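# Return the grip50 gripper to the stand's free slot

## Task

Hang the parallel gripper grip50 in the empty slot of the tool stand so that it sits fully down in that slot (the task fails if it is not completely seated). Then unlock it and take the tool changer a good distance away from it, so that nothing is still holding the tool. A tool locked to the arm counts as part of the arm. Nothing may be put or knocked off the table.

## Robot and tools

ROBOT. There is one arm: a six-joint Doosan M1013 with a tool changer on its wrist. The changer can lock onto two tools: grip50, a parallel gripper opening to 50 mm, and grip85, opening to 85 mm. In this job grip50 starts locked on the arm. tool_id in each result shows grip50, grip85 or none.

FRAMES. Scene frame: origin on the table top under the arm's base, +z up, and +y to the left when facing along +x. Results report end_effector_position (metres) and end_effector_quat_wxyz for the centre of the changer's flat face, plus its linear (m/s) and angular (rad/s) velocities. This point is the same with or without a tool. Face frame: its z axis points outward, away from the arm. Both grippers close along face x. The grip50 grip point sits at (0, -25, 180) mm in face axes. The printed pose can be slightly wrong, more so at long reach.

THE 13-NUMBER ROW (used by execute_actions and move). Every value is a plain number between -1 and 1, in this order: dx, dy, dz, rx, ry, rz, tool/lock, grip50_position, grip50_force_limit, grip50_speed, grip85_position, grip85_force_limit, grip85_speed.
- dx, dy, dz, rx, ry, rz are an offset, not a pose. They are expressed in the face's own axes and counted from the face pose in the latest result that shows it. If no result in the scene shows it yet, or for a second or later call within one reply, they count from where the robot is when the action begins. A value of 1.0 means 0.6 m or 180 degrees. rx, ry, rz form one rotation vector. Every row in a list is counted from that same base pose; rows do not add up. An all-zero offset is not a pause: it pulls the arm back to the base pose.
- Each step, the commanded pose is clipped to at most 70 mm and 16 degrees away from the measured pose, so a long reach can need more than one action.
- lock: positive locks the changer onto a plate against its face, negative unlocks, 0 keeps the last command. Either takes about 1 s.
- grip50_position: +1 opens fully (50 mm), about -0.65 brings the pads together, -1 closes until something stops the fingers. grip85_position: +1 means 85 mm, the pads meet near -0.8, -1 closes until blocked. The force_limit numbers run from about 20 N at -1 to 185 N (grip50) or 235 N (grip85) at +1. The speed numbers run from about 20 mm/s at -1 to 150 mm/s at +1. Gripper numbers only work while that tool is locked on and ready.

TOOLS.
- execute_actions {"actions": [...], "pictures": bool}. An empty list only reads the state. One action {"rows": [[13 numbers], ...], "steps": n} runs up to 15 steps of 1/30 s each (15 by default). Each row lasts one step, and the last row repeats if there are fewer rows than steps. A wait {"steps": n} (at most 300) sends nothing and counts from the last result, including your reply time. A refused call does nothing.
- move {"target": [13 numbers], "speed": m/s from 0.002 to 0.5, default 0.25; turning is capped at twice that in rad/s}. It drives the face in a straight line toward the target offset (same base rule as above). The path takes 0.5 to 10 s and stops early if it would take longer. It does not avoid obstacles and can overshoot the speed near full stretch. Its extra line reads done, off_target, moving, held or fault, shows the distance to the target, and lists any limits hit: paced means the pose was clipped; held means a safety check blocked some steps.
- wait {"seconds": 0 to 10}: lets time pass with no new command.
- zoom_image {"camera": cam_high|cam_low|cam_wrist, "region": [x0, y0, x1, y1]} in pixels, at most 504x504. It enlarges part of that camera's latest image.
- read_manual {"section": "licences"}: licence texts only.
- finished_scene {"scene": n}: ends and grades the current scene. It cannot be undone.

RESULT LINES. "pose unreachable" means the clearance check changed or blocked the command. HELD marks steps where it did this. "Hand target" is the pose the controller is currently heading for. Other readings: plate_near, locked, unlocked, in_stand, unlock_refused, the grip*_object_status codes (0 moving, 1 stopped while opening, 2 stopped while closing, 3 at the target or pads touching), grip*_position_measured in counts, and joint torques. A tool's readings show n/a while it starts up.

PUTTING A TOOL AWAY. A slot is a fork whose open side faces the face's -y direction. Stops 10 mm high keep the plate in place. Slots are 180 mm apart. The fork arms lie 40 to 70 mm to either side of the slot centre along face x, end 45 mm toward the open side, and have their tops 18 mm below the face of a hung plate. Reverse the removal path: come in at a height about 20 mm above seated (more than 10, at most 30), with the face's -y pointing out of the fork. Slide in along +y for at least the last 110 mm, then lower gently. When in_stand reads 1, stop moving, send lock -1 and wait for unlocked = 1. An unlock sent anywhere else is ignored (unlock_refused = 1). Then back the changer well away. The changer is 63 mm wide at the face. Its contact block reaches 46 mm on the -y side and its lock motor 58 mm on the +y side, so leave room for both.

AVOID. The arm is very stiff. Aiming even slightly past a firm contact can cause a fault, and so can a contact force of 144 N or a joint torque over its load limit (elbow 140 N m, wrist joints 39.6 N m). A fault freezes the arm for 10 s. Approach contacts slowly and in small steps. Do not drop the tool, slam into things, or knock anything off the table. Long holds heat the motors: a MOTOR HOT line warns you before a forced stop.

Each tool is called as name([rows], argument=value, ...), one row to a line, values as JSON.

## Session

execute_actions(actions=[])

Scene clock: 0.00 s of 6000.00 s.
end_effector_position=(+1.0085, +0.0959, +0.2679) locked=0 unlocked=1 plate_near=0 in_stand=0 unlock_refused=0 tool_id=none grip50_position_measured=n/a grip50_object_status=n/a grip85_position_measured=n/a grip85_object_status=n/a end_effector_quat_wxyz=(+0.218, +0.387, +0.786, -0.431) end_effector_velocity=(+0.000, +0.000, +0.000) end_effector_angular_velocity=(-0.002, -0.001, +0.000)
Joint positions: [ 0.244  0.979  0.958 -0.975  1.537 -0.222]
Joint velocities: [ 0.     0.    -0.    -0.002  0.001  0.001]
Joint torques (N m, as the joint torque sensors report them, + toward a larger angle): no reading
Hand target: +1.009, +0.096, +0.268; +0.218, +0.387, +0.786, -0.431

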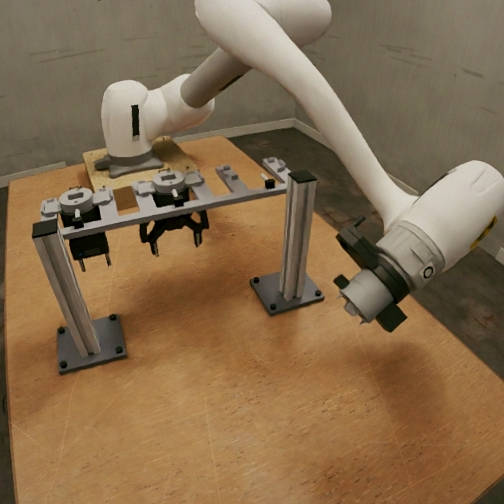

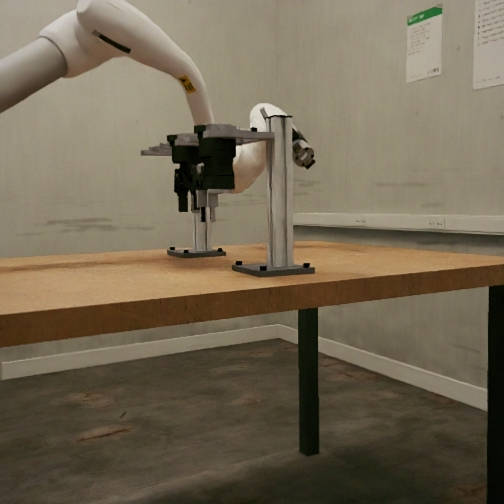

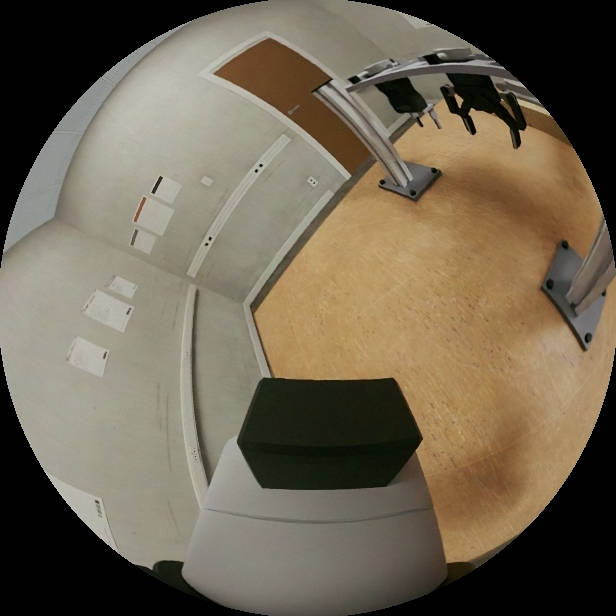

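zoom_image(camera="cam_high", region=[20, 140, 320, 290])

zoom_image(camera="cam_low", region=[130, 100, 330, 290])

Region (20, 140, 320, 290) of cam_high's 504x504 image, scaled by 1.680, with more detail than that image has.

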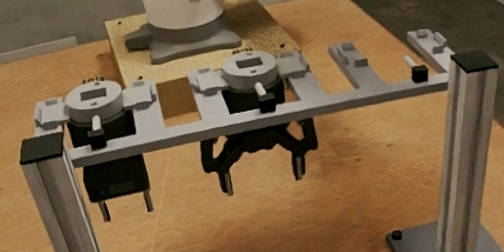

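Region (130, 100, 330, 290) of cam_low's 504x504 image, scaled by 2.520, with more detail than that image has; it fills the top 479 rows of this view, and the rest is white.

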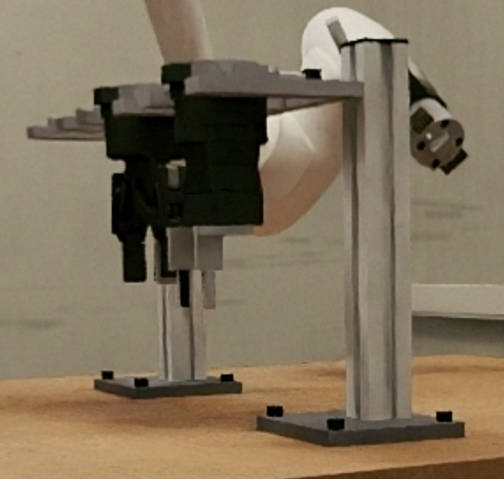

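move(target=[-0.2685,-0.3295,-0.065,-0.0911,0.3145,0.211,0,1,0,0,1,0,0], speed=0.3)

Scene clock: 29.97 s of 6000.00 s.
end_effector_position=(+0.9489, -0.0037, +0.4987) locked=0 unlocked=1 plate_near=0 in_stand=0 unlock_refused=0 tool_id=none grip50_position_measured=n/a grip50_object_status=n/a grip85_position_measured=n/a grip85_object_status=n/a end_effector_quat_wxyz=(+0.000, +0.732, +0.681, +0.000) end_effector_velocity=(+0.000, +0.000, -0.000) end_effector_angular_velocity=(+0.001, -0.000, -0.000)
Joint positions: [-0.015  0.67   0.938  0.002  1.525  0.029]
Joint velocities: [ 0.     0.     0.     0.001 -0.001  0.   ]
Joint torques (N m, as the joint torque sensors report them, + toward a larger angle): [   1.29 -112.1   -47.25    3.89   -0.07   -0.46]
Hand target: +0.949, -0.004, +0.499; +0.000, +0.732, +0.681, +0.000
Off the commanded pose: 0.001 m, 0 deg.
After step 90, 24.57 s passed at rest.
move: done
camera_calibration (this result's frames):
cam_wrist: T_world_to_cam=[[0.054424, 0.997592, -0.042981, -0.024399], [0.947953, -0.0380957, 0.316124, -0.999812], [0.313726, -0.0579487, -0.947744, 0.223925], [0, 0, 0, 1]] pos_world=[0.878852, -0.000772185, 0.52724]

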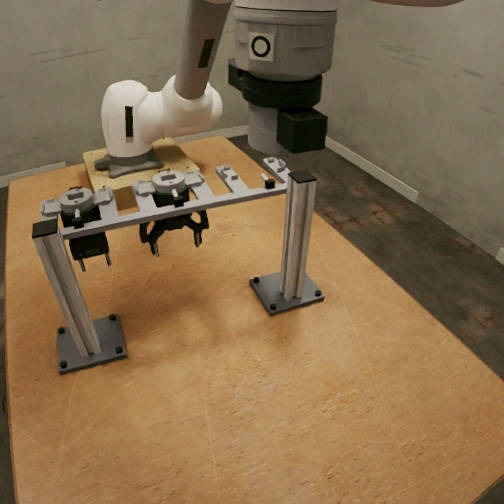

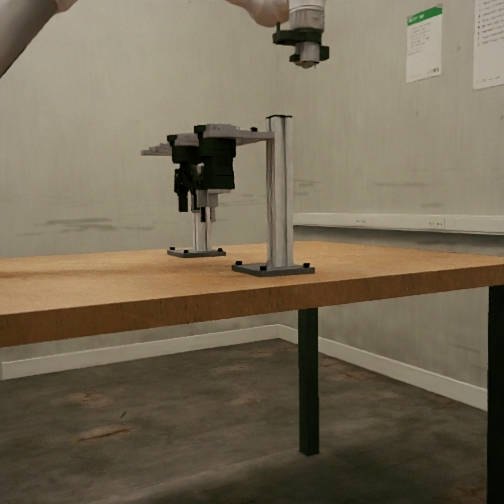

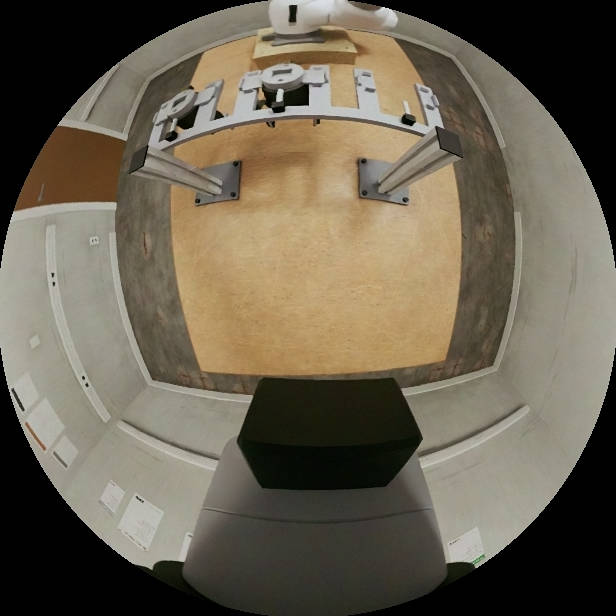

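move(target=[-0.41,-0.5757,0.1645,0,0,0,0,1,0,0,1,0,0], speed=0.3)

Scene clock: 35.53 s of 6000.00 s.
end_effector_position=(+0.5870, -0.2250, +0.4008) locked=0 unlocked=1 plate_near=0 in_stand=0 unlock_refused=0 tool_id=none grip50_position_measured=n/a grip50_object_status=n/a grip85_position_measured=n/a grip85_object_status=n/a end_effector_quat_wxyz=(+0.001, +0.732, +0.681, +0.000) end_effector_velocity=(-0.001, -0.002, -0.001) end_effector_angular_velocity=(+0.002, +0.001, -0.004)
Joint positions: [-0.398  0.197  1.825  0.005  1.112 -0.355]
Joint velocities: [-0.004 -0.     0.002  0.001 -0.    -0.   ]
Joint torques (N m, as the joint torque sensors report them, + toward a larger angle): [  0.93 -64.72 -42.31   3.45  -0.07  -0.37]
Hand target: +0.587, -0.225, +0.401; +0.001, +0.732, +0.681, +0.000
Off the commanded pose: 0.001 m, 0 deg.
After step 90, 0.70 s passed at rest.
move: done
camera_calibration (this result's frames):
cam_wrist: T_world_to_cam=[[0.0549022, 0.997522, -0.0439983, 0.211997], [0.947845, -0.038211, 0.316431, -0.634356], [0.313966, -0.0590764, -0.947594, 0.231453], [0, 0, 0, 1]] pos_world=[0.516964, -0.222038, 0.429382]

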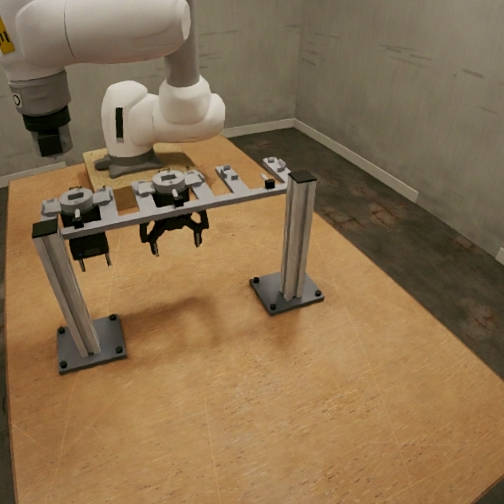

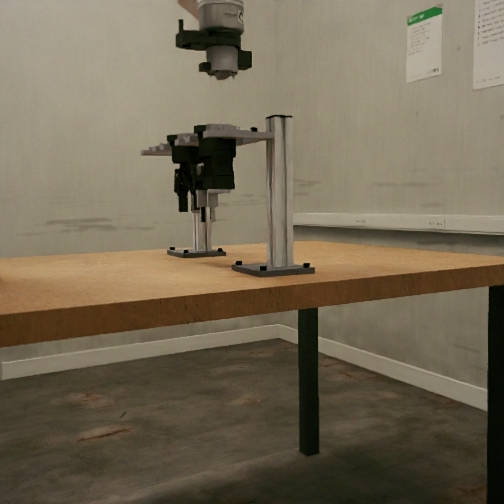

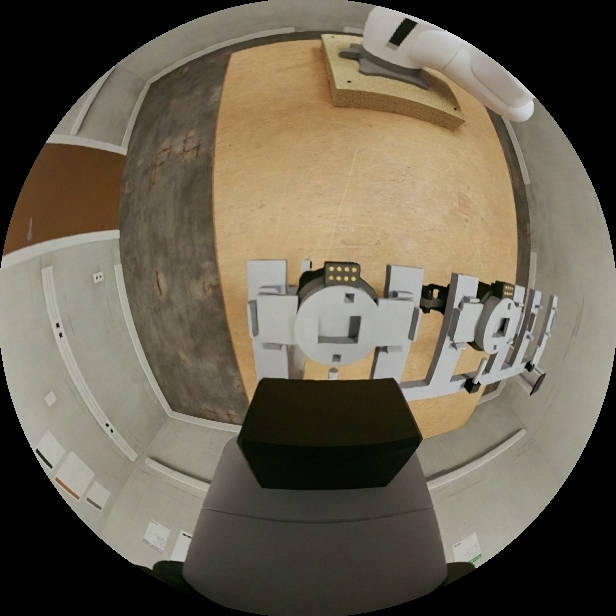

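zoom_image(camera="cam_wrist", region=[238, 240, 438, 400])

zoom_image(camera="cam_wrist", region=[420, 250, 580, 410])

Region (238, 240, 438, 400) of cam_wrist's 616x616 image, scaled by 2.520, with more detail than that image has; it fills the top 403 rows of this view, and the rest is white.

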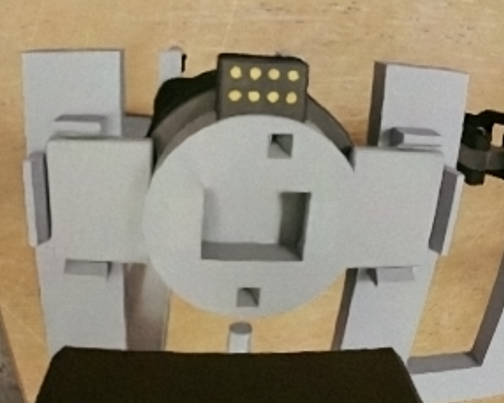

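Region (420, 250, 580, 410) of cam_wrist's 616x616 image, scaled by 3.150, with more detail than that image has.

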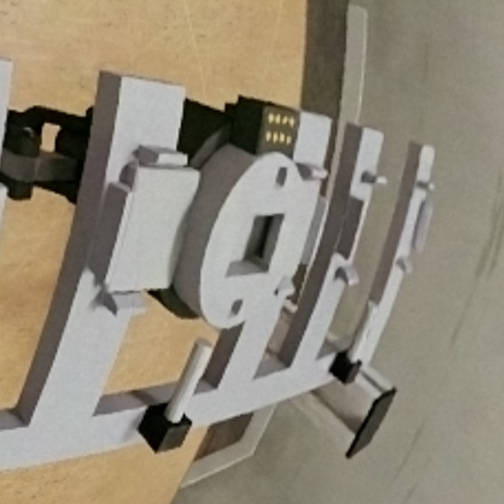

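move(target=[0.0257,-0.0142,0.1,0,0,0,0,1,0,0,1,0,0], speed=0.15)

zoom_image(camera="cam_wrist", region=[178, 230, 478, 430])

zoom_image(camera="cam_low", region=[160, 60, 280, 160])

zoom_image(camera="cam_high", region=[20, 130, 140, 230])

Scene clock: 48.47 s of 6000.00 s.
end_effector_position=(+0.5796, -0.2091, +0.3408) locked=0 unlocked=1 plate_near=0 in_stand=0 unlock_refused=0 tool_id=none grip50_position_measured=n/a grip50_object_status=n/a grip85_position_measured=n/a grip85_object_status=n/a end_effector_quat_wxyz=(+0.001, +0.732, +0.681, +0.000) end_effector_velocity=(-0.000, +0.000, -0.001) end_effector_angular_velocity=(+0.000, +0.001, -0.000)
Joint positions: [-0.379  0.228  1.909  0.005  0.997 -0.336]
Joint velocities: [ 0.     0.     0.001 -0.     0.     0.   ]
Joint torques (N m, as the joint torque sensors report them, + toward a larger angle): [  1.26 -65.04 -39.74   3.41  -0.16  -0.31]
Hand target: +0.580, -0.209, +0.341; +0.001, +0.732, +0.681, +0.000
Off the commanded pose: 0.000 m, 0 deg.
After step 90, 9.20 s passed at rest.
move: done
camera_calibration (this result's frames):
cam_wrist: T_world_to_cam=[[0.054992, 0.997512, -0.0441112, 0.193909], [0.947844, -0.0382608, 0.316431, -0.607709], [0.313956, -0.0592117, -0.947589, 0.17785], [0, 0, 0, 1]] pos_world=[0.509513, -0.206147, 0.36938]

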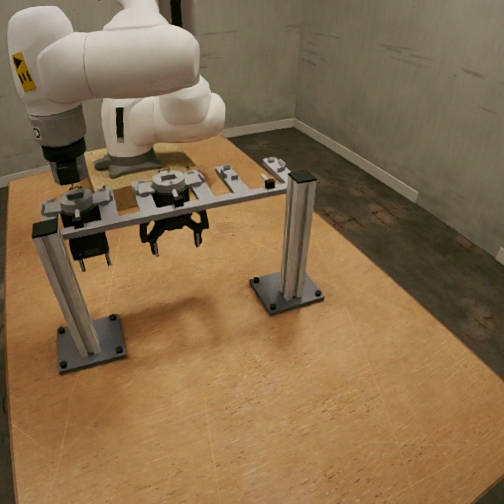

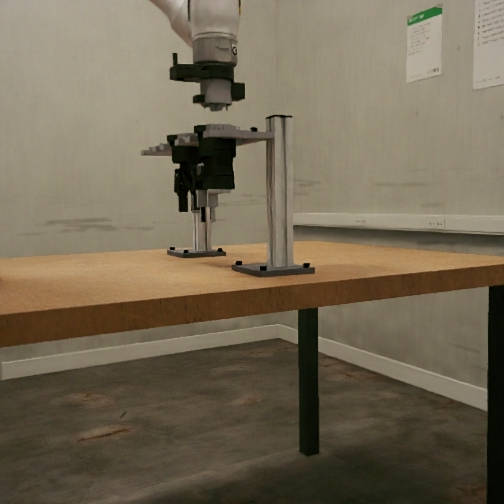

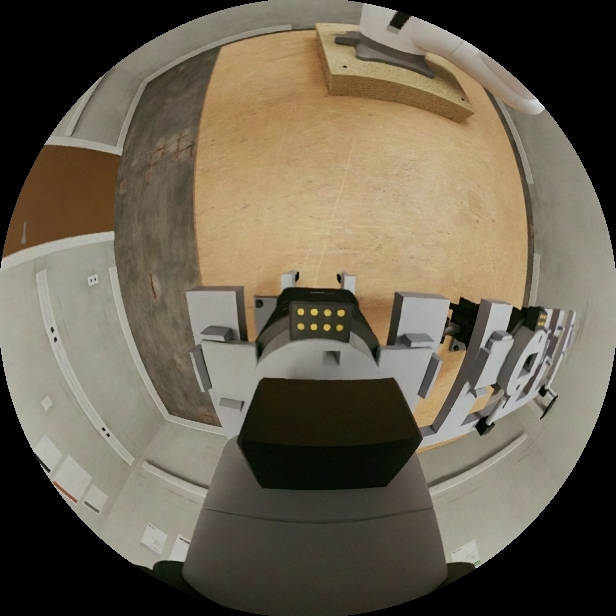

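Region (178, 230, 478, 430) of cam_wrist's 616x616 image, scaled by 1.680, with more detail than that image has.

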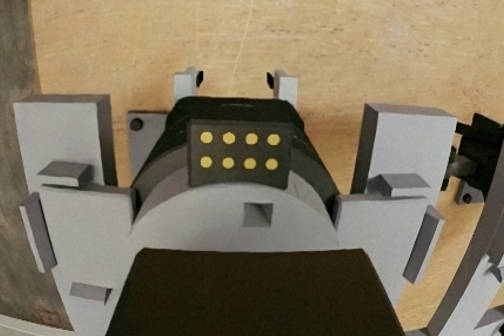

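Region (160, 60, 280, 160) of cam_low's 504x504 image, scaled by 4.200, with more detail than that image has.

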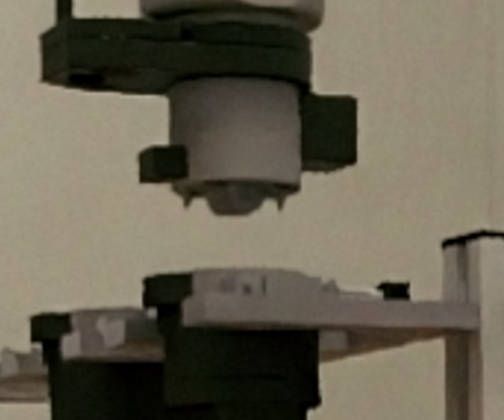

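Region (20, 130, 140, 230) of cam_high's 504x504 image, scaled by 4.200, with more detail than that image has.

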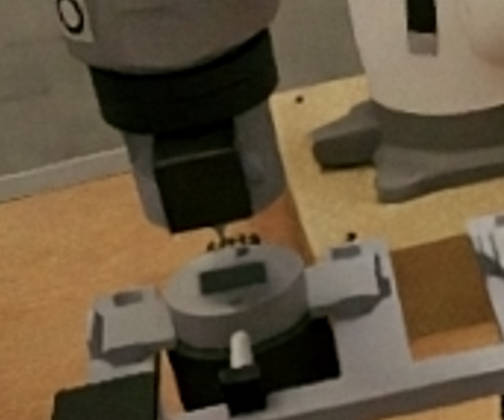

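move(target=[-0.001,0,0.035,0,0,0,0,1,0,0,1,0,0], speed=0.05)

zoom_image(camera="cam_wrist", region=[228, 290, 428, 410])

zoom_image(camera="cam_low", region=[180, 80, 260, 150])

zoom_image(camera="cam_high", region=[30, 150, 120, 230])

Scene clock: 70.83 s of 6000.00 s.
end_effector_position=(+0.5795, -0.2097, +0.3198) locked=0 unlocked=1 plate_near=0 in_stand=0 unlock_refused=0 tool_id=none grip50_position_measured=n/a grip50_object_status=n/a grip85_position_measured=n/a grip85_object_status=n/a end_effector_quat_wxyz=(+0.001, +0.732, +0.681, +0.000) end_effector_velocity=(+0.000, +0.000, +0.000) end_effector_angular_velocity=(+0.001, -0.001, -0.001)
Joint positions: [-0.379  0.249  1.927  0.005  0.959 -0.337]
Joint velocities: [-0.    -0.    -0.     0.001 -0.     0.   ]
Joint torques (N m, as the joint torque sensors report them, + toward a larger angle): [  0.76 -65.54 -38.73   3.26  -0.01  -0.42]
Hand target: +0.579, -0.210, +0.320; +0.001, +0.732, +0.681, +0.000
Off the commanded pose: 0.000 m, 0 deg.
After step 90, 18.63 s passed at rest.
move: done
camera_calibration (this result's frames):
cam_wrist: T_world_to_cam=[[0.0550471, 0.997508, -0.0441211, 0.193584], [0.947846, -0.0383109, 0.316418, -0.601028], [0.313939, -0.0592379, -0.947593, 0.157925], [0, 0, 0, 1]] pos_world=[0.509447, -0.206772, 0.348365]

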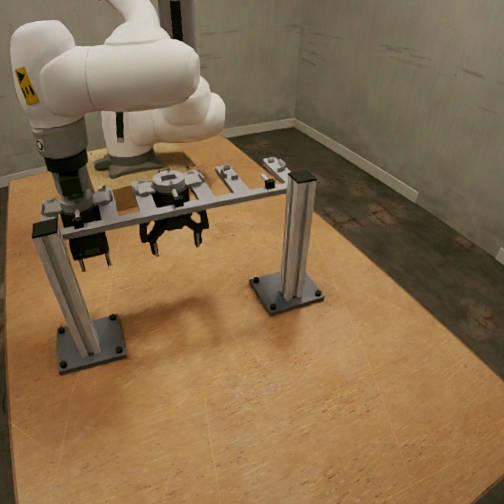

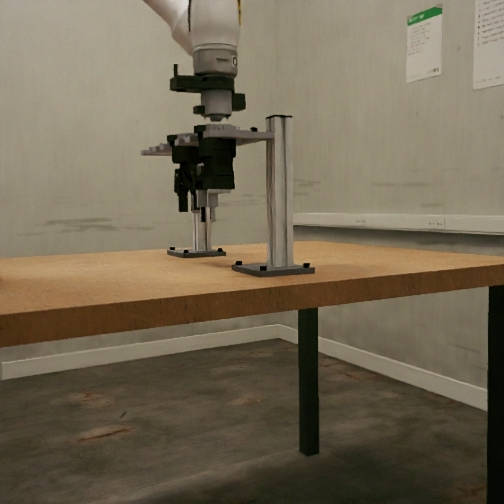

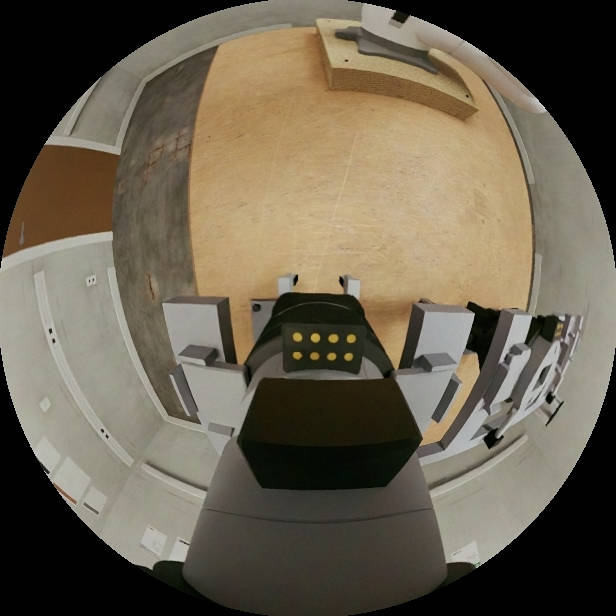

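Region (228, 290, 428, 410) of cam_wrist's 616x616 image, scaled by 2.520, with more detail than that image has; it fills the top 302 rows of this view, and the rest is white.

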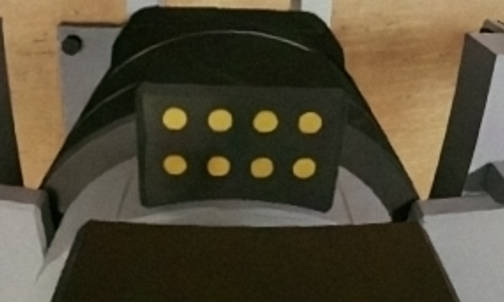

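Region (180, 80, 260, 150) of cam_low's 504x504 image, scaled by 6.300, with more detail than that image has; it fills the top 441 rows of this view, and the rest is white.

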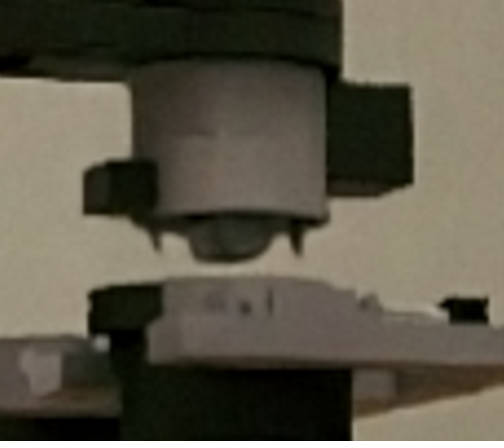

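Region (30, 150, 120, 230) of cam_high's 504x504 image, scaled by 5.600, with more detail than that image has.

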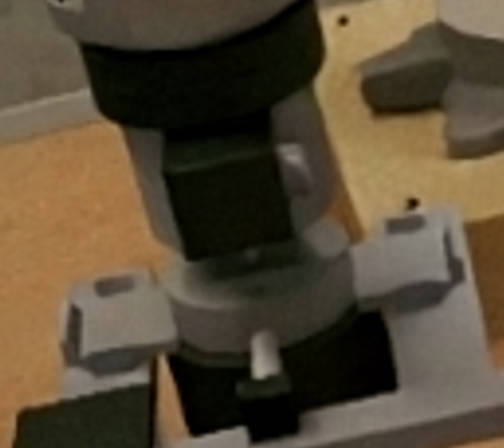

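move(target=[-0.0005,0.0007,0.028,0,0,0,0,1,0,0,1,0,0], speed=0.015)

zoom_image(camera="cam_low", region=[180, 80, 260, 150])

Scene clock: 91.07 s of 6000.00 s.
end_effector_position=(+0.5799, -0.2101, +0.3030) locked=0 unlocked=1 plate_near=0 in_stand=1 unlock_refused=0 tool_id=none grip50_position_measured=n/a grip50_object_status=n/a grip85_position_measured=n/a grip85_object_status=n/a end_effector_quat_wxyz=(+0.001, +0.732, +0.681, +0.000) end_effector_velocity=(-0.000, +0.001, -0.001) end_effector_angular_velocity=(-0.001, +0.001, +0.003)
Joint positions: [-0.38   0.266  1.94   0.005  0.928 -0.338]
Joint velocities: [ 0.002  0.     0.001 -0.001 -0.    -0.   ]
Joint torques (N m, as the joint torque sensors report them, + toward a larger angle): [  3.55 -66.41 -36.78   3.55   0.15  -0.45]
Hand target: +0.580, -0.210, +0.303; +0.001, +0.732, +0.681, +0.000
Off the commanded pose: 0.000 m, 0 deg.
After step 90, 15.90 s passed at rest.
move: done
camera_calibration (this result's frames):
cam_wrist: T_world_to_cam=[[0.055057, 0.997504, -0.0442169, 0.193232], [0.947851, -0.038291, 0.316406, -0.59608], [0.313923, -0.0593314, -0.947593, 0.141854], [0, 0, 0, 1]] pos_world=[0.509824, -0.207158, 0.331567]

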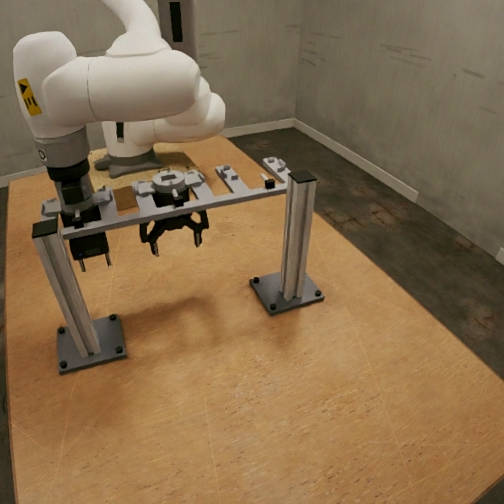

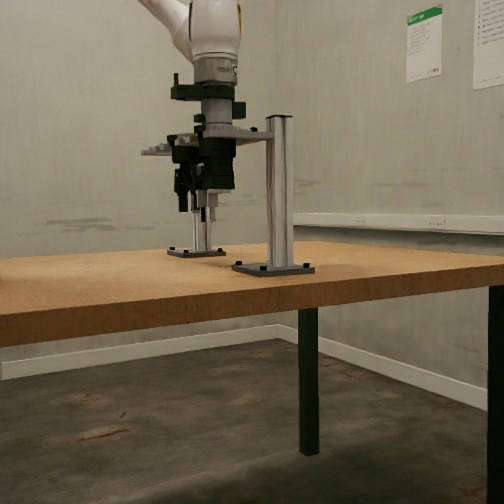

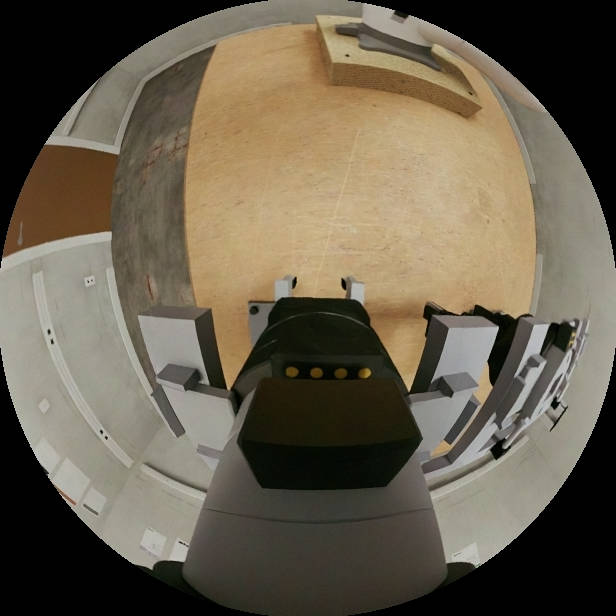

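Region (180, 80, 260, 150) of cam_low's 504x504 image, scaled by 6.300, with more detail than that image has; it fills the top 441 rows of this view, and the rest is white.

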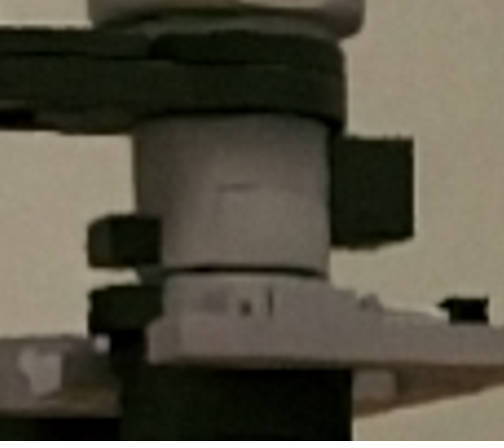

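move(target=[-0.0005,0,0.0035,0,0,0,0,1,0,0,1,0,0], speed=0.008)

Scene clock: 94.97 s of 6000.00 s.
end_effector_position=(+0.5798, -0.2104, +0.3009) locked=0 unlocked=1 plate_near=1 in_stand=1 unlock_refused=0 tool_id=none grip50_position_measured=n/a grip50_object_status=n/a grip85_position_measured=n/a grip85_object_status=n/a end_effector_quat_wxyz=(+0.001, +0.732, +0.681, +0.000) end_effector_velocity=(-0.001, +0.000, -0.001) end_effector_angular_velocity=(-0.001, +0.003, +0.002)
Joint positions: [-0.38   0.269  1.942  0.005  0.924 -0.338]
Joint velocities: [ 0.001  0.     0.001 -0.002  0.001  0.   ]
Joint torques (N m, as the joint torque sensors report them, + toward a larger angle): [ -0.45 -59.16 -33.89   2.41  -0.56  -0.85]
Hand target: +0.580, -0.210, +0.301; +0.001, +0.732, +0.681, +0.000
Off the commanded pose: 0.000 m, 0 deg.
After step 90, 0.20 s passed at rest.
move: done
camera_calibration (this result's frames):
cam_wrist: T_world_to_cam=[[0.0551155, 0.997503, -0.0441558, 0.19337], [0.947837, -0.0383637, 0.316438, -0.595433], [0.313954, -0.0592931, -0.947585, 0.139864], [0, 0, 0, 1]] pos_world=[0.509806, -0.207437, 0.329489]

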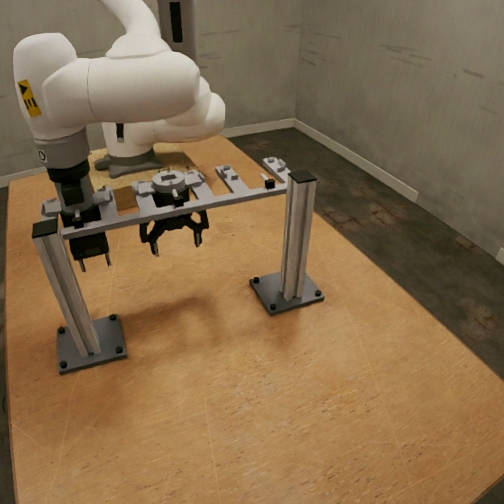

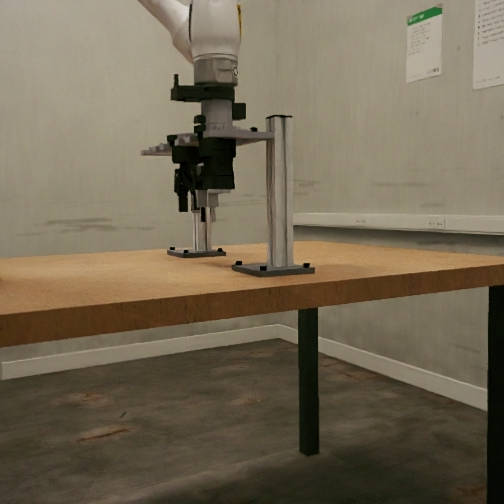

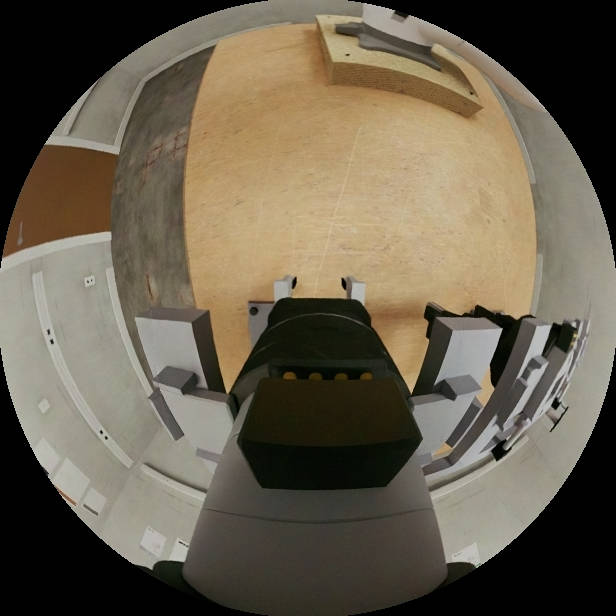

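execute_actions([
  {"rows":[[0,0,0,0,0,0,1,1,0,0,1,0,0]],"steps":15},
], pictures=false)

execute_actions([
  {"steps":30},
], pictures=false)

Scene clock: 97.37 s of 6000.00 s.
end_effector_position=(+0.5798, -0.2104, +0.3009) locked=0 unlocked=0 plate_near=1 in_stand=1 unlock_refused=0 tool_id=none grip50_position_measured=n/a grip50_object_status=n/a grip85_position_measured=n/a grip85_object_status=n/a end_effector_quat_wxyz=(+0.001, +0.732, +0.681, +0.000) end_effector_velocity=(+0.001, +0.000, +0.001) end_effector_angular_velocity=(+0.001, -0.001, -0.001)
Joint positions: [-0.38   0.269  1.942  0.005  0.924 -0.338]
Joint velocities: [ 0.    -0.    -0.001  0.001  0.001  0.001]
Joint torques (N m, as the joint torque sensors report them, + toward a larger angle): [ -0.78 -58.81 -33.75   1.85  -0.84  -0.99]
Hand target: +0.580, -0.210, +0.301; +0.001, +0.732, +0.681, +0.000
Off the commanded pose: 0.000 m, 0 deg.
Steps of this call (steps 1 to 57: nothing new was sent; steps 58 to 72: all 15 steps of this action). Readings (end_effector_position | what the end effector reports):
58: (+0.5798, -0.2104, +0.3009) | locked=0 unlocked=0 plate_near=1 in_stand=1 unlock_refused=0 tool_id=none grip50_position_measured=n/a grip50_object_status=n/a grip85_position_measured=n/a grip85_object_status=n/a
59: (+0.5798, -0.2104, +0.3009) | locked=0 unlocked=0 plate_near=1 in_stand=1 unlock_refused=0 tool_id=none grip50_position_measured=n/a grip50_object_status=n/a grip85_position_measured=n/a grip85_object_status=n/a
61: (+0.5798, -0.2104, +0.3009) | locked=0 unlocked=0 plate_near=1 in_stand=1 unlock_refused=0 tool_id=none grip50_position_measured=n/a grip50_object_status=n/a grip85_position_measured=n/a grip85_object_status=n/a
65: (+0.5798, -0.2104, +0.3009) | locked=0 unlocked=0 plate_near=1 in_stand=1 unlock_refused=0 tool_id=none grip50_position_measured=n/a grip50_object_status=n/a grip85_position_measured=n/a grip85_object_status=n/a
72: the state above

Scene clock: 98.37 s of 6000.00 s.
end_effector_position=(+0.5798, -0.2104, +0.3009) locked=1 unlocked=0 plate_near=1 in_stand=1 unlock_refused=0 tool_id=grip50 grip50_position_measured=n/a grip50_object_status=n/a grip85_position_measured=n/a grip85_object_status=n/a end_effector_quat_wxyz=(+0.001, +0.732, +0.681, +0.000) end_effector_velocity=(-0.000, +0.001, -0.001) end_effector_angular_velocity=(+0.002, -0.000, -0.001)
Joint positions: [-0.38   0.269  1.942  0.005  0.924 -0.338]
Joint velocities: [ 0.     0.     0.001  0.002 -0.001  0.   ]
Joint torques (N m, as the joint torque sensors report them, + toward a larger angle): [  1.01 -59.86 -33.57   1.15  -0.81  -0.82]
Hand target: +0.580, -0.210, +0.301; +0.001, +0.732, +0.681, +0.000
Off the commanded pose: 0.000 m, 0 deg.
Steps of this call (steps 1 to 30: nothing new was sent). Readings (end_effector_position | what the end effector reports):
1: (+0.5798, -0.2104, +0.3009) | locked=0 unlocked=0 plate_near=1 in_stand=1 unlock_refused=0 tool_id=none grip50_position_measured=n/a grip50_object_status=n/a grip85_position_measured=n/a grip85_object_status=n/a
2: (+0.5798, -0.2104, +0.3009) | locked=0 unlocked=0 plate_near=1 in_stand=1 unlock_refused=0 tool_id=none grip50_position_measured=n/a grip50_object_status=n/a grip85_position_measured=n/a grip85_object_status=n/a
4: (+0.5798, -0.2104, +0.3009) | locked=0 unlocked=0 plate_near=1 in_stand=1 unlock_refused=0 tool_id=none grip50_position_measured=n/a grip50_object_status=n/a grip85_position_measured=n/a grip85_object_status=n/a
8: (+0.5798, -0.2104, +0.3009) | locked=0 unlocked=0 plate_near=1 in_stand=1 unlock_refused=0 tool_id=none grip50_position_measured=n/a grip50_object_status=n/a grip85_position_measured=n/a grip85_object_status=n/a
30: the state above

move(target=[0,0,-0.0333,0,0,0,0,1,0,0,1,0,0], speed=0.04)

move(target=[0,-0.2167,0,0,0,0,0,1,0,0,1,0,0], speed=0.1)

move(target=[0.6,0,0,0,0,0,0,1,0,0,1,0,0], speed=0.2)

Scene clock: 103.10 s of 6000.00 s.
end_effector_position=(+0.5799, -0.2104, +0.3209) locked=1 unlocked=0 plate_near=1 in_stand=0 unlock_refused=0 tool_id=grip50 grip50_position_measured=3 grip50_object_status=3 grip85_position_measured=n/a grip85_object_status=n/a end_effector_quat_wxyz=(+0.001, +0.732, +0.681, +0.000) end_effector_velocity=(-0.000, -0.001, +0.000) end_effector_angular_velocity=(-0.000, +0.000, -0.001)
Joint positions: [-0.38   0.248  1.925  0.005  0.961 -0.338]
Joint velocities: [-0.002  0.    -0.001 -0.001  0.    -0.   ]
Joint torques (N m, as the joint torque sensors report them, + toward a larger angle): [  0.75 -75.44 -46.06   3.21  -0.02  -0.31]
Hand target: +0.580, -0.210, +0.321; +0.001, +0.732, +0.681, +0.000
Off the commanded pose: 0.000 m, 0 deg.
move: done
camera_calibration (this result's frames):
cam_wrist: T_world_to_cam=[[0.0551146, 0.997508, -0.0440472, 0.19417], [0.947826, -0.0383952, 0.316467, -0.601794], [0.313987, -0.059191, -0.94758, 0.158817], [0, 0, 0, 1]] pos_world=[0.509828, -0.207391, 0.349493]

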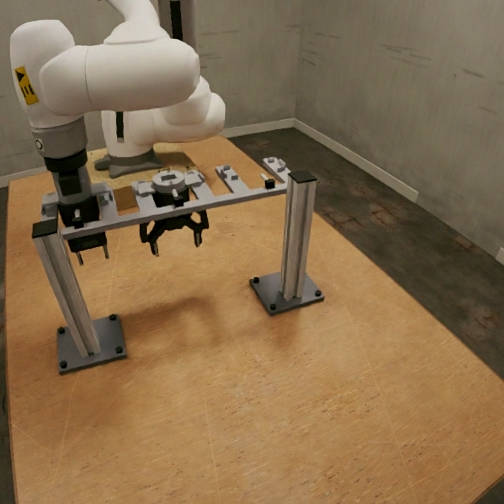

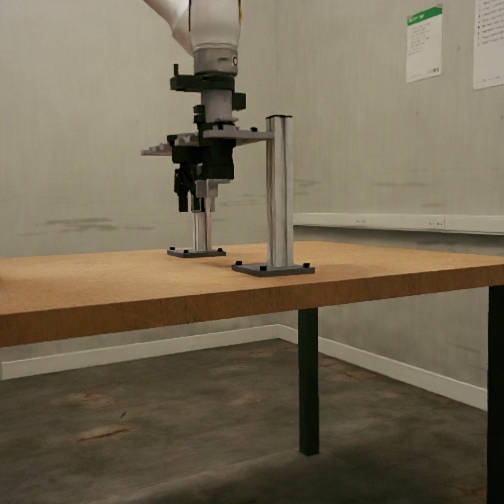

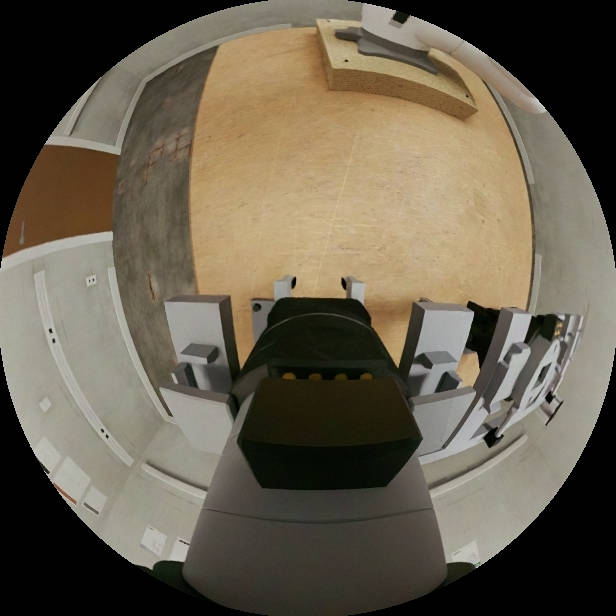

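Scene clock: 104.70 s of 6000.00 s.
end_effector_position=(+0.4502, -0.2012, +0.3211) locked=1 unlocked=0 plate_near=1 in_stand=0 unlock_refused=0 tool_id=grip50 grip50_position_measured=3 grip50_object_status=3 grip85_position_measured=n/a grip85_object_status=n/a end_effector_quat_wxyz=(+0.001, +0.732, +0.681, +0.000) end_effector_velocity=(-0.001, +0.000, -0.001) end_effector_angular_velocity=(+0.001, +0.001, -0.001)
Joint positions: [-0.468  0.067  2.146  0.006  0.921 -0.426]
Joint velocities: [-0.001 -0.     0.002  0.001 -0.001  0.   ]
Joint torques (N m, as the joint torque sensors report them, + toward a larger angle): [  1.63 -53.27 -44.44   3.01  -0.04  -0.39]
Hand target: +0.450, -0.201, +0.321; +0.001, +0.732, +0.681, +0.000
Off the commanded pose: 0.000 m, 0 deg.
move: done
camera_calibration (this result's frames):
cam_wrist: T_world_to_cam=[[0.055155, 0.997494, -0.0443071, 0.192285], [0.94781, -0.0383484, 0.316521, -0.478617], [0.314028, -0.0594524, -0.94755, 0.200167], [0, 0, 0, 1]] pos_world=[0.380174, -0.198257, 0.34968]

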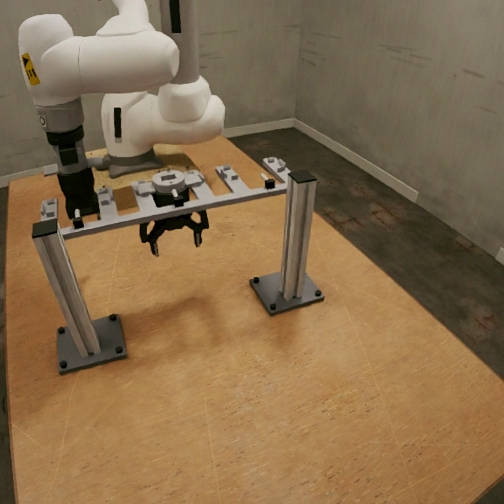

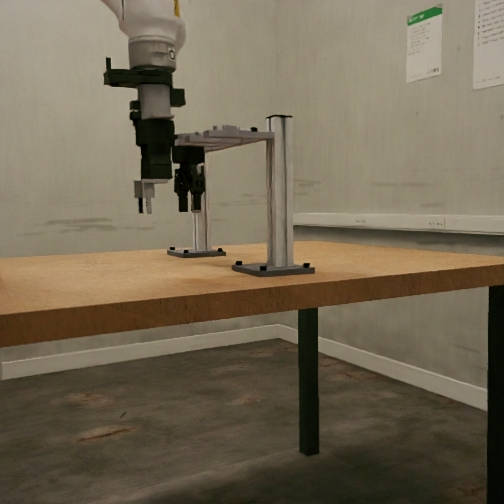

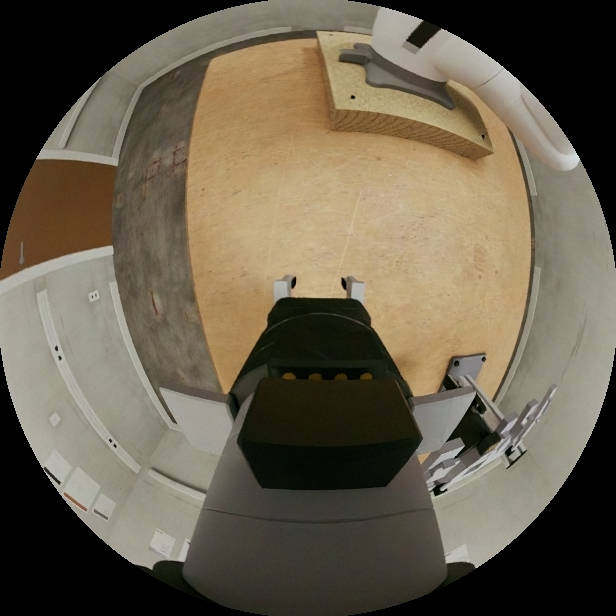

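Scene clock: 106.87 s of 6000.00 s.
end_effector_position=(+0.4757, +0.1585, +0.3207) locked=1 unlocked=0 plate_near=1 in_stand=0 unlock_refused=0 tool_id=grip50 grip50_position_measured=3 grip50_object_status=3 grip85_position_measured=n/a grip85_object_status=n/a end_effector_quat_wxyz=(+0.000, +0.732, +0.681, +0.000) end_effector_velocity=(+0.000, +0.001, +0.000) end_effector_angular_velocity=(-0.000, -0.000, +0.002)
Joint positions: [0.28  0.079 2.133 0.    0.922 0.324]
Joint velocities: [ 0.002  0.    -0.001 -0.     0.001 -0.   ]
Joint torques (N m, as the joint torque sensors report them, + toward a larger angle): [  0.39 -55.24 -44.52   3.06  -0.12  -0.41]
Hand target: +0.476, +0.159, +0.321; +0.000, +0.732, +0.681, +0.000
Off the commanded pose: 0.001 m, 0 deg.
move: done
camera_calibration (this result's frames):
cam_wrist: T_world_to_cam=[[0.0551821, 0.997564, -0.0426816, -0.168555], [0.947989, -0.0389232, 0.315915, -0.48864], [0.313484, -0.0578945, -0.947827, 0.213185], [0, 0, 0, 1]] pos_world=[0.405697, 0.161467, 0.349237]

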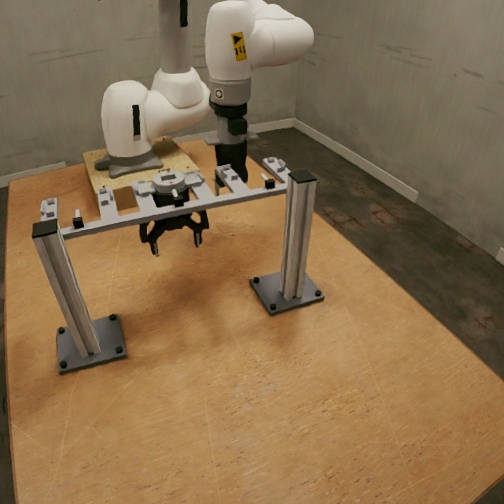

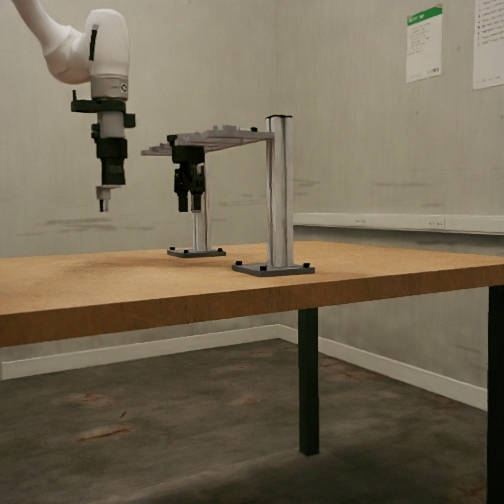

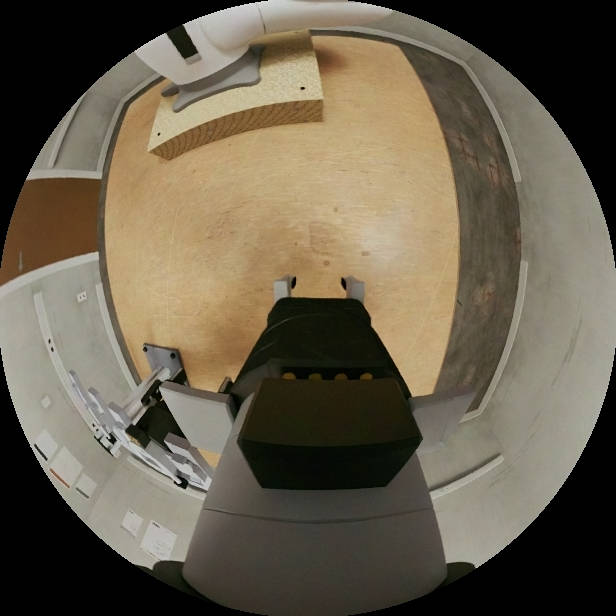

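move(target=[-0.0008,0.15,0,0,0,0,0,1,0,0,1,0,0], speed=0.04)

zoom_image(camera="cam_wrist", region=[120, 270, 520, 500])

Scene clock: 113.13 s of 6000.00 s.
end_effector_position=(+0.5654, +0.1516, +0.3205) locked=1 unlocked=0 plate_near=1 in_stand=0 unlock_refused=0 tool_id=grip50 grip50_position_measured=3 grip50_object_status=3 grip85_position_measured=n/a grip85_object_status=n/a end_effector_quat_wxyz=(+0.000, +0.732, +0.681, +0.000) end_effector_velocity=(-0.000, -0.001, -0.001) end_effector_angular_velocity=(-0.001, +0.001, +0.000)
Joint positions: [0.23  0.202 1.984 0.001 0.947 0.274]
Joint velocities: [-0.001  0.     0.001 -0.001 -0.     0.   ]
Joint torques (N m, as the joint torque sensors report them, + toward a larger angle): [  2.13 -70.04 -45.22   3.25  -0.05  -0.35]
Hand target: +0.565, +0.152, +0.321; +0.000, +0.732, +0.681, +0.000
Off the commanded pose: 0.000 m, 0 deg.
After step 90, 0.77 s passed at rest.
move: done
camera_calibration (this result's frames):
cam_wrist: T_world_to_cam=[[0.0551616, 0.997562, -0.0427575, -0.16657], [0.947975, -0.0388768, 0.315963, -0.573945], [0.31353, -0.0579621, -0.947808, 0.184513], [0, 0, 0, 1]] pos_world=[0.495423, 0.154546, 0.349106]

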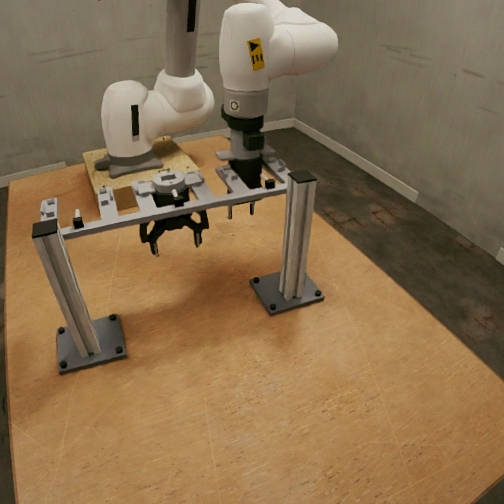

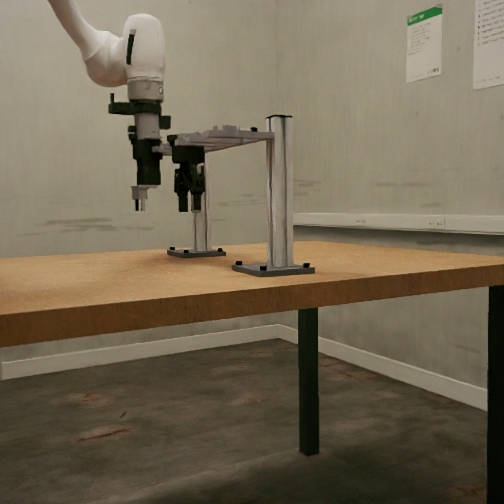

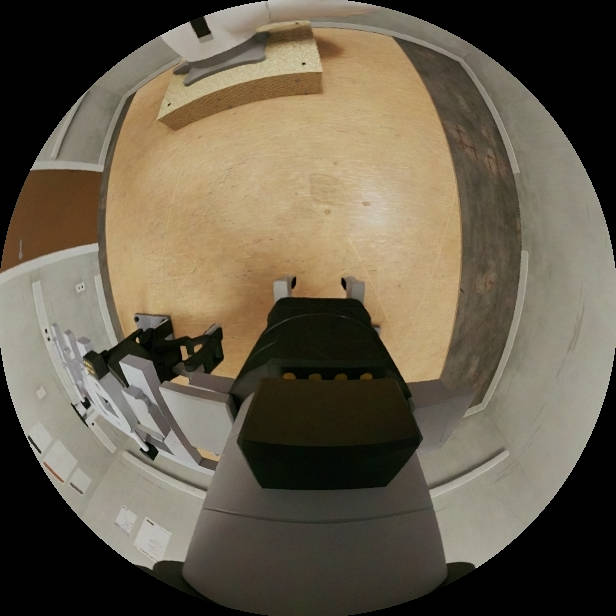

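Region (120, 270, 520, 500) of cam_wrist's 616x616 image, scaled by 1.260, with more detail than that image has; it fills the top 290 rows of this view, and the rest is white.

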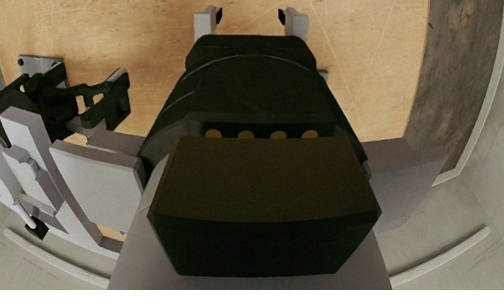

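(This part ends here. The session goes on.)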